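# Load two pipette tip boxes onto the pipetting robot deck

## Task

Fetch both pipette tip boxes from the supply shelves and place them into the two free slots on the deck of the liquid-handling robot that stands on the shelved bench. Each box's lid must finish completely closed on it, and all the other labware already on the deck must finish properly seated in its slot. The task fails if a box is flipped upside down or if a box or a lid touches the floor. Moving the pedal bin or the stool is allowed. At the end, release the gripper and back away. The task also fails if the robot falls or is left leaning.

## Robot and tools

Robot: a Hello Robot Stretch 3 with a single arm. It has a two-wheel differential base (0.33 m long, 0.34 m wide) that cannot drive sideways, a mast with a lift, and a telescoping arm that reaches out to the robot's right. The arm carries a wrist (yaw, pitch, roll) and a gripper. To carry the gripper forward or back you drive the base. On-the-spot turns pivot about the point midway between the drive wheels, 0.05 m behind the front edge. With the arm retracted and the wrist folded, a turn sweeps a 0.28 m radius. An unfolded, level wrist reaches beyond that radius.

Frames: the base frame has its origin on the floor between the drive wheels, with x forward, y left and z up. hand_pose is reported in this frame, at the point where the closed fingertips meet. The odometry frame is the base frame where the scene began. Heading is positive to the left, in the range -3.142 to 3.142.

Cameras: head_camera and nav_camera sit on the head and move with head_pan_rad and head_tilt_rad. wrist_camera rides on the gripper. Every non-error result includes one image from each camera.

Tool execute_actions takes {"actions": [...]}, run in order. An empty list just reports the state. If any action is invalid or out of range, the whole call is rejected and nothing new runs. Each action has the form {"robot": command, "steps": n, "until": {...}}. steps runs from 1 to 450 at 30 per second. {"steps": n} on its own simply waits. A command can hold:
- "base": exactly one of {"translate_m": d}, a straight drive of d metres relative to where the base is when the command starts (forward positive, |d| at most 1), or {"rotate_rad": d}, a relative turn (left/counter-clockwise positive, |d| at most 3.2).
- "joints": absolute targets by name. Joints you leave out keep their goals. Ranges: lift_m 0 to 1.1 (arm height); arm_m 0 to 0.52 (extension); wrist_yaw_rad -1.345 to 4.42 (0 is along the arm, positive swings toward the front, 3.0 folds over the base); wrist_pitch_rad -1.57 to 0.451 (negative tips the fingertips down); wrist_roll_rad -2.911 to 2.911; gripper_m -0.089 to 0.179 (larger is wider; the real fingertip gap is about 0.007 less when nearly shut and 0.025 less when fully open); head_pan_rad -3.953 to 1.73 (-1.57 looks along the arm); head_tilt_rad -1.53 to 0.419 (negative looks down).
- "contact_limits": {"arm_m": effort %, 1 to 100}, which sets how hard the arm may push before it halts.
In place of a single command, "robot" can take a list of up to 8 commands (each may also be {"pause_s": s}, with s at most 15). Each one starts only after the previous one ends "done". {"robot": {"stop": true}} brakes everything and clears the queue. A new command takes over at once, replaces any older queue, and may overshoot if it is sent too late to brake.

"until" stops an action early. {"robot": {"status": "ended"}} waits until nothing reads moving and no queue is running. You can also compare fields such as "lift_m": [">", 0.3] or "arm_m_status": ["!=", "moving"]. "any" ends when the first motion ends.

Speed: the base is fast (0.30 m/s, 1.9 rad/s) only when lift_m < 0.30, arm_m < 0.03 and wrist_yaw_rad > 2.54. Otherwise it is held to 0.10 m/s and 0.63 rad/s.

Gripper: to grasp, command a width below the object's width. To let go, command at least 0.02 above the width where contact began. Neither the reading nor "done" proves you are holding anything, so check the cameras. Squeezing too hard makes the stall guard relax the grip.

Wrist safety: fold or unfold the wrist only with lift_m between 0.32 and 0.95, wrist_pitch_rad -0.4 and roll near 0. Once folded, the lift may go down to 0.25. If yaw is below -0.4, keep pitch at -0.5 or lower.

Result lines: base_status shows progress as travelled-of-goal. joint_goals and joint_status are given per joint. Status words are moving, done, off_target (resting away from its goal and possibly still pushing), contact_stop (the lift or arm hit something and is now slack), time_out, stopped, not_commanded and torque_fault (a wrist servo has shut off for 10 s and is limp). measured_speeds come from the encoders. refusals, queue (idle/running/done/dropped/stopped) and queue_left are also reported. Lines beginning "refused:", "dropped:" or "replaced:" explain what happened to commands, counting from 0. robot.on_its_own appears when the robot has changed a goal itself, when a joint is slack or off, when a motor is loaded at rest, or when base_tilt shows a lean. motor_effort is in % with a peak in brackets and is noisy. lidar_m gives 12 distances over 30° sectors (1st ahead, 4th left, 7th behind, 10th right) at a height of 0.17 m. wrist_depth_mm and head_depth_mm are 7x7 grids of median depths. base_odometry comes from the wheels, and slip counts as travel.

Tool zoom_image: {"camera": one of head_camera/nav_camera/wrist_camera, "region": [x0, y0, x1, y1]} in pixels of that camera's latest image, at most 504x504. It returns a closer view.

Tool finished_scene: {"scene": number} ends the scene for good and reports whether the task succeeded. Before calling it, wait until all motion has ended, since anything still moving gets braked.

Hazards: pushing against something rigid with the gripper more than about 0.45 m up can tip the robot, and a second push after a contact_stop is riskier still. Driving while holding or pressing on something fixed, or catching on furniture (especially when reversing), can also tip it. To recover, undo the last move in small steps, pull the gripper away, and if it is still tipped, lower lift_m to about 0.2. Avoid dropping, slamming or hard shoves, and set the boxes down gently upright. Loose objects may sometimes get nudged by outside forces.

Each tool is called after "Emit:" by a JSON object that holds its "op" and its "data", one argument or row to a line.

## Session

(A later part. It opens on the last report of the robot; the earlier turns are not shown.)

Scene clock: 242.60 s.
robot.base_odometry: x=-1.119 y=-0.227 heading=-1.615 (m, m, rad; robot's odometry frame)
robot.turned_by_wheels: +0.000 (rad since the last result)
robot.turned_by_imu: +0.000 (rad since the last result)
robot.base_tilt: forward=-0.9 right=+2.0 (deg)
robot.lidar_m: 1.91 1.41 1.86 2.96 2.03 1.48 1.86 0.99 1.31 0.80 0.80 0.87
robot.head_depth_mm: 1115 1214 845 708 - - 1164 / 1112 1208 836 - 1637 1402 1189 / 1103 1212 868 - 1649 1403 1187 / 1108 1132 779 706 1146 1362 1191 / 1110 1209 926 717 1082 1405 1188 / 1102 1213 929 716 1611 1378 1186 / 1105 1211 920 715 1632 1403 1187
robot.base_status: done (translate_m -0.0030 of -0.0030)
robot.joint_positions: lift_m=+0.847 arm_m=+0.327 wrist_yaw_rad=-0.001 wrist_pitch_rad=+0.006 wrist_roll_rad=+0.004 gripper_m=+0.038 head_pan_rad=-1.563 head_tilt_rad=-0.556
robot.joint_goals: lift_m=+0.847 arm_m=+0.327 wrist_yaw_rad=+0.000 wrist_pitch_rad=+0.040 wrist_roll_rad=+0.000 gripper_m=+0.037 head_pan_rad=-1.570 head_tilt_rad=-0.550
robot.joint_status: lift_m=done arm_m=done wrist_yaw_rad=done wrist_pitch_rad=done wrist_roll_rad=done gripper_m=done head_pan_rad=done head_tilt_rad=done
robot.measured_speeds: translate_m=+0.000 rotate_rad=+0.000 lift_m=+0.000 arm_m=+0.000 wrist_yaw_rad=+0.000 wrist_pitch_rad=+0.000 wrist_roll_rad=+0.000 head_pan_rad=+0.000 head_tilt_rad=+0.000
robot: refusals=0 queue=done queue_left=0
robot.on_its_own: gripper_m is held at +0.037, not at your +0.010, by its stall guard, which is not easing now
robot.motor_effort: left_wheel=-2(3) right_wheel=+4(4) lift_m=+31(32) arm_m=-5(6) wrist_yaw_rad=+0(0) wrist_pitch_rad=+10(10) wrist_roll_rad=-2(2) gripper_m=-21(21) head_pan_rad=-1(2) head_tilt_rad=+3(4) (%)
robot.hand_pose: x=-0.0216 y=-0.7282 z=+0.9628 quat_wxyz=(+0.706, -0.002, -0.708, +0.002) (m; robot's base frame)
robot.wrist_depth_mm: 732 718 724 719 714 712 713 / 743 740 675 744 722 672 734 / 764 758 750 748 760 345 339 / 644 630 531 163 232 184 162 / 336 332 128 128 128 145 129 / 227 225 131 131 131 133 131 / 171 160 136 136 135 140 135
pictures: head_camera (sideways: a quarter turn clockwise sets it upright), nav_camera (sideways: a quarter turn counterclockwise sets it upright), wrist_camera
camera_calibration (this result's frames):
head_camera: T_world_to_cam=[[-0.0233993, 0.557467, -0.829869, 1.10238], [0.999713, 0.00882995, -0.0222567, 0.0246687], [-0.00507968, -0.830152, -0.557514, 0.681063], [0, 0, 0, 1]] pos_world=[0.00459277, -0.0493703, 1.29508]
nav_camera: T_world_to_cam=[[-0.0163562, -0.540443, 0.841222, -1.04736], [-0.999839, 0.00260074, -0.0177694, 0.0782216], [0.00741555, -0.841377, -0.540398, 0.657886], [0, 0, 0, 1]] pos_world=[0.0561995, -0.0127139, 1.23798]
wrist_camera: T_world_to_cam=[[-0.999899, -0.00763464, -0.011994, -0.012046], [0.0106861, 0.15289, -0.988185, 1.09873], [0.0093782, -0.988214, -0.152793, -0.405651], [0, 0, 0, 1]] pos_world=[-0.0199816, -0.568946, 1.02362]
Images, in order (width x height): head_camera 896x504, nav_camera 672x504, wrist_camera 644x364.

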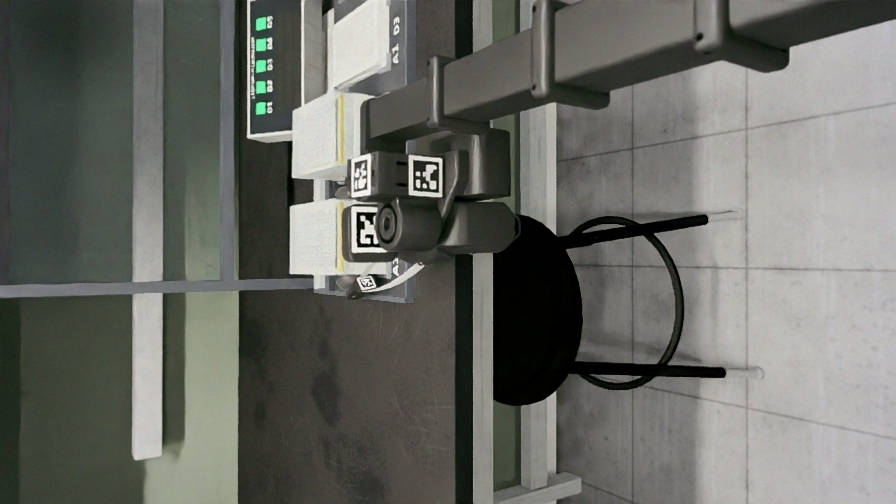

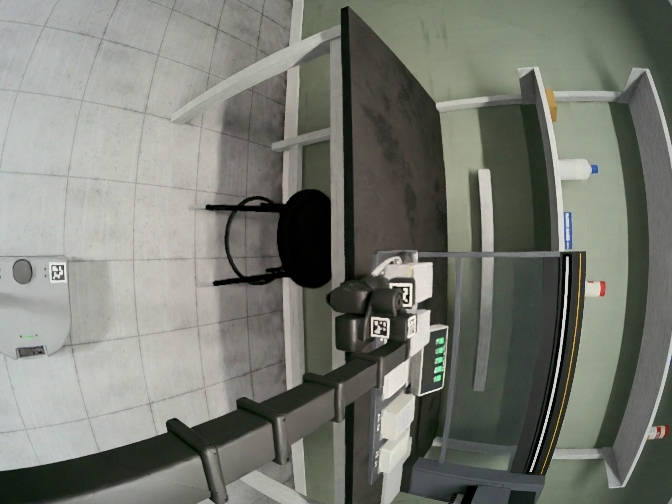

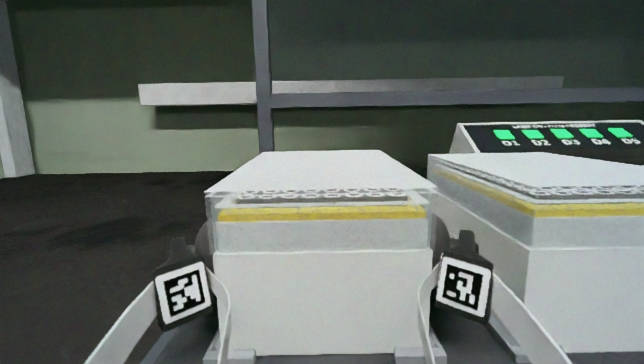

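Emit:
{"op": "execute_actions", "data": {
  "actions": [
    {"robot":{"joints":{"gripper_m":0.116,"wrist_pitch_rad":0.02}},"steps":150,"until":{"robot":{"status":"ended"}}},
    {"steps":10}
  ]
}}

Scene clock: 247.37 s.
robot.base_odometry: x=-1.119 y=-0.227 heading=-1.615 (m, m, rad; robot's odometry frame)
robot.turned_by_wheels: +0.000 (rad since the last result)
robot.turned_by_imu: +0.001 (rad since the last result)
robot.base_tilt: forward=-1.1 right=+1.9 (deg)
robot.lidar_m: 1.91 1.42 1.86 2.96 2.04 1.48 1.86 0.99 1.32 0.80 0.80 0.86
robot.head_depth_mm: 1109 1220 844 710 - - 1155 / 1108 1216 836 - 1619 1410 1184 / 1116 1209 865 - 1644 1393 1176 / 1105 1139 791 706 1149 1366 1189 / 1102 1217 926 716 1083 1410 1186 / 1104 1212 925 716 1605 1365 1183 / 1107 1216 927 717 1639 1399 1182
robot.base_status: done (translate_m -0.0030 of -0.0030)
robot.joint_positions: lift_m=+0.847 arm_m=+0.327 wrist_yaw_rad=+0.001 wrist_pitch_rad=+0.001 wrist_roll_rad=+0.004 gripper_m=+0.116 head_pan_rad=-1.563 head_tilt_rad=-0.556
robot.joint_goals: lift_m=+0.847 arm_m=+0.327 wrist_yaw_rad=+0.000 wrist_pitch_rad=+0.020 wrist_roll_rad=+0.000 gripper_m=+0.116 head_pan_rad=-1.570 head_tilt_rad=-0.550
robot.joint_status: lift_m=done arm_m=done wrist_yaw_rad=done wrist_pitch_rad=done wrist_roll_rad=done gripper_m=done head_pan_rad=done head_tilt_rad=done
robot.measured_speeds: translate_m=+0.000 rotate_rad=+0.000 lift_m=+0.000 arm_m=+0.000 wrist_yaw_rad=+0.000 wrist_pitch_rad=+0.000 wrist_roll_rad=+0.000 head_pan_rad=+0.000 head_tilt_rad=+0.000
robot: refusals=0 queue=done queue_left=0
robot.motor_effort: left_wheel=-2(2) right_wheel=+2(4) lift_m=+31(31) arm_m=-4(5) wrist_yaw_rad=-1(1) wrist_pitch_rad=+6(11) wrist_roll_rad=-2(2) gripper_m=+1(84) head_pan_rad=-3(2) head_tilt_rad=+3(2) (%)
robot.hand_pose: x=-0.0212 y=-0.7280 z=+0.9616 quat_wxyz=(+0.706, +0.000, -0.708, +0.000) (m; robot's base frame)
robot.wrist_depth_mm: 710 715 709 719 717 710 704 / 727 737 692 718 684 682 719 / 759 758 766 756 743 341 338 / 640 617 515 169 237 182 155 / 331 326 129 129 129 141 129 / 224 237 132 131 131 131 131 / 177 153 136 135 134 139 134
pictures: head_camera (sideways: a quarter turn clockwise sets it upright), nav_camera (sideways: a quarter turn counterclockwise sets it upright), wrist_camera
camera_calibration (this result's frames):
head_camera: T_world_to_cam=[[-0.0233995, 0.557467, -0.829869, 1.10238], [0.999713, 0.0088303, -0.0222567, 0.0246687], [-0.00507938, -0.830152, -0.557514, 0.681063], [0, 0, 0, 1]] pos_world=[0.00459279, -0.0493703, 1.29508]
nav_camera: T_world_to_cam=[[-0.016356, -0.540443, 0.841222, -1.04736], [-0.999839, 0.00260038, -0.0177694, 0.0782216], [0.00741585, -0.841377, -0.540398, 0.657885], [0, 0, 0, 1]] pos_world=[0.0561995, -0.0127139, 1.23798]
wrist_camera: T_world_to_cam=[[-0.999885, -0.00919592, -0.0120243, -0.0127518], [0.0104251, 0.157619, -0.987445, 1.10021], [0.0109757, -0.987457, -0.157505, -0.400572], [0, 0, 0, 1]] pos_world=[-0.0198235, -0.56908, 1.02316]
Images, in order (width x height): head_camera 896x504, nav_camera 672x504, wrist_camera 644x364.

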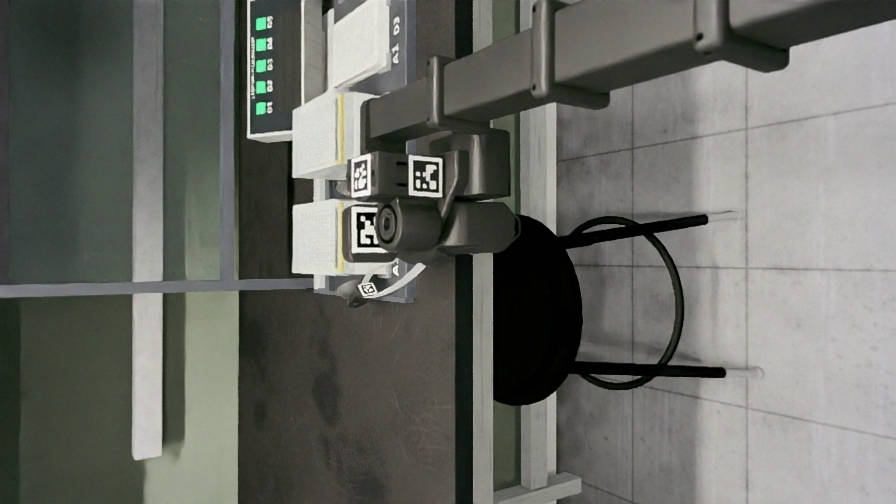

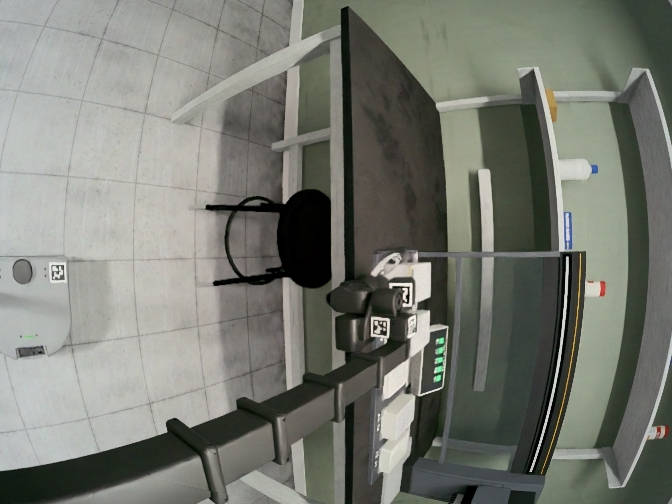

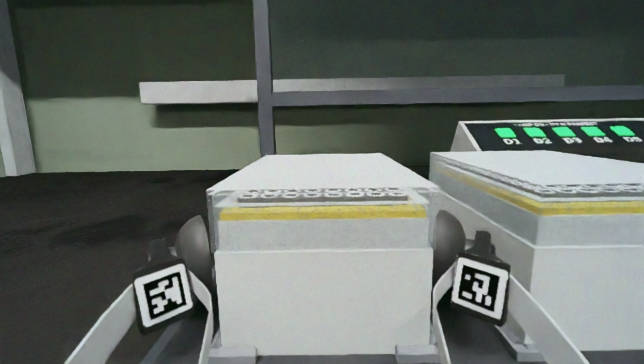

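Box looks seated and level (matches D2). Retract.

Emit:
{"op": "execute_actions", "data": {
  "actions": [
    {"robot":{"joints":{"arm_m":0.0}},"steps":300,"until":{"robot":{"status":"ended"}}}
  ]
}}

Scene clock: 253.00 s.
robot.base_odometry: x=-1.119 y=-0.227 heading=-1.615 (m, m, rad; robot's odometry frame)
robot.turned_by_wheels: +0.000 (rad since the last result)
robot.turned_by_imu: +0.001 (rad since the last result)
robot.base_tilt: forward=-1.1 right=+1.8 (deg)
robot.lidar_m: 1.91 1.41 1.85 2.96 2.02 1.48 1.86 0.99 1.31 0.80 0.80 0.87
robot.head_depth_mm: 1114 1214 845 707 1653 1445 - / 1105 1207 795 707 1654 1449 - / 1110 1207 811 709 1639 - - / 1110 1131 788 703 1115 - 1156 / 1101 1209 928 719 1561 1395 1187 / 1113 1214 930 716 1606 1369 1186 / 1105 1210 926 715 1661 1402 1182
robot.base_status: done (translate_m -0.0030 of -0.0030)
robot.joint_positions: lift_m=+0.847 arm_m=+0.000 wrist_yaw_rad=+0.000 wrist_pitch_rad=+0.001 wrist_roll_rad=+0.004 gripper_m=+0.116 head_pan_rad=-1.563 head_tilt_rad=-0.556
robot.joint_goals: lift_m=+0.847 arm_m=+0.000 wrist_yaw_rad=+0.000 wrist_pitch_rad=+0.020 wrist_roll_rad=+0.000 gripper_m=+0.116 head_pan_rad=-1.570 head_tilt_rad=-0.550
robot.joint_status: lift_m=done arm_m=done wrist_yaw_rad=done wrist_pitch_rad=done wrist_roll_rad=done gripper_m=done head_pan_rad=done head_tilt_rad=done
robot.measured_speeds: translate_m=+0.000 rotate_rad=+0.000 lift_m=+0.000 arm_m=+0.000 wrist_yaw_rad=+0.000 wrist_pitch_rad=+0.000 wrist_roll_rad=+0.000 head_pan_rad=+0.000 head_tilt_rad=+0.000
robot: refusals=0 queue=done queue_left=0
robot.motor_effort: left_wheel=-2(2) right_wheel=+2(3) lift_m=+32(32) arm_m=-6(2) wrist_yaw_rad=+0(1) wrist_pitch_rad=+6(6) wrist_roll_rad=-2(2) gripper_m=+0(1) head_pan_rad=-1(1) head_tilt_rad=+3(3) (%)
robot.hand_pose: x=-0.0213 y=-0.4016 z=+0.9616 quat_wxyz=(+0.706, +0.000, -0.708, +0.000) (m; robot's base frame)
robot.wrist_depth_mm: - - - - - - - / - - - - - - - / - - - - 647 658 - / 646 625 607 446 446 448 444 / 370 366 359 355 347 342 342 / 396 392 836 818 - 388 - / - - 738 723 - - -
pictures: head_camera (sideways: a quarter turn clockwise sets it upright), nav_camera (sideways: a quarter turn counterclockwise sets it upright), wrist_camera
camera_calibration (this result's frames):
head_camera: T_world_to_cam=[[-0.0233992, 0.557431, -0.829893, 1.10241], [0.999713, 0.00882935, -0.0222568, 0.0246688], [-0.0050792, -0.830176, -0.557478, 0.681016], [0, 0, 0, 1]] pos_world=[0.00459279, -0.0493706, 1.29508]
nav_camera: T_world_to_cam=[[-0.0163563, -0.540406, 0.841245, -1.04739], [-0.999839, 0.00259961, -0.0177698, 0.0782221], [0.00741602, -0.8414, -0.540362, 0.657838], [0, 0, 0, 1]] pos_world=[0.0561995, -0.0127167, 1.23798]
wrist_camera: T_world_to_cam=[[-0.999891, -0.00857378, -0.0120237, -0.00966021], [0.0105226, 0.157613, -0.987445, 1.04876], [0.0103612, -0.987464, -0.157505, -0.0782516], [0, 0, 0, 1]] pos_world=[-0.0198841, -0.242652, 1.02316]
Images, in order (width x height): head_camera 896x504, nav_camera 672x504, wrist_camera 644x364.

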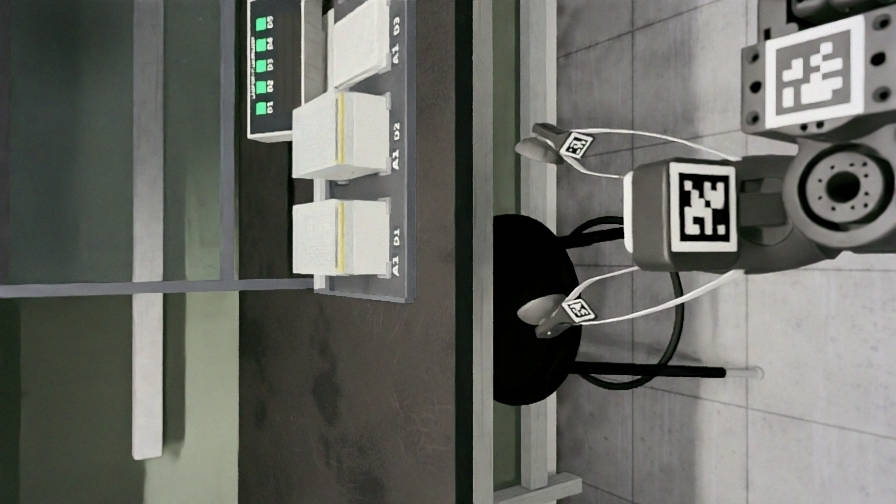

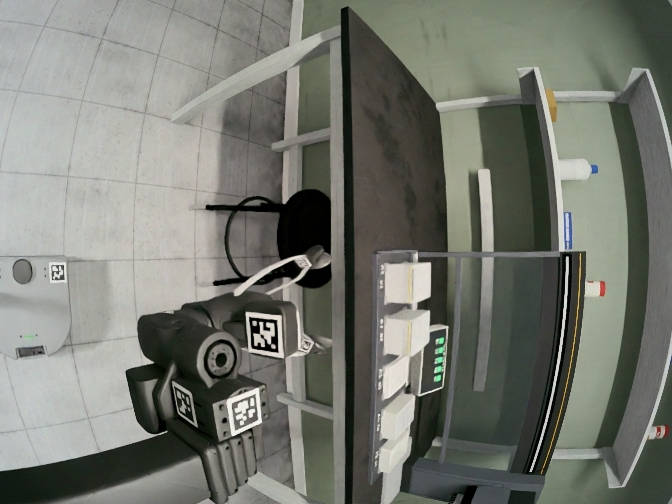

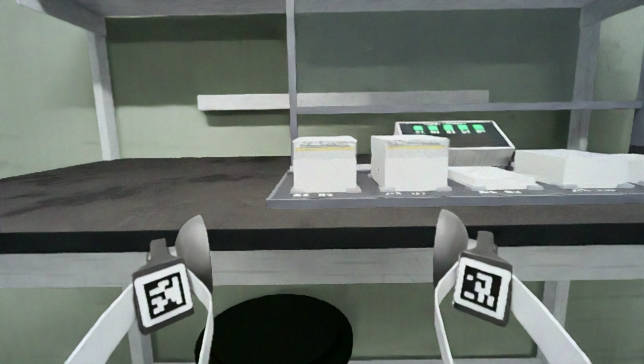

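Emit:
{"op": "zoom_image", "data": {
  "camera": "wrist_camera",
  "region": [260, 110, 644, 220]
}}

Region (260, 110, 644, 220) of wrist_camera's 644x364 image, scaled by 1.312; it fills the top 144 rows of this view, and the rest is white.

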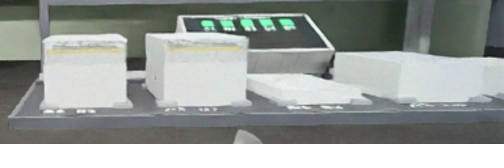

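Emit:
{"op": "finished_scene", "data": {
  "scene": 2
}}

The scene is finished: the task was done.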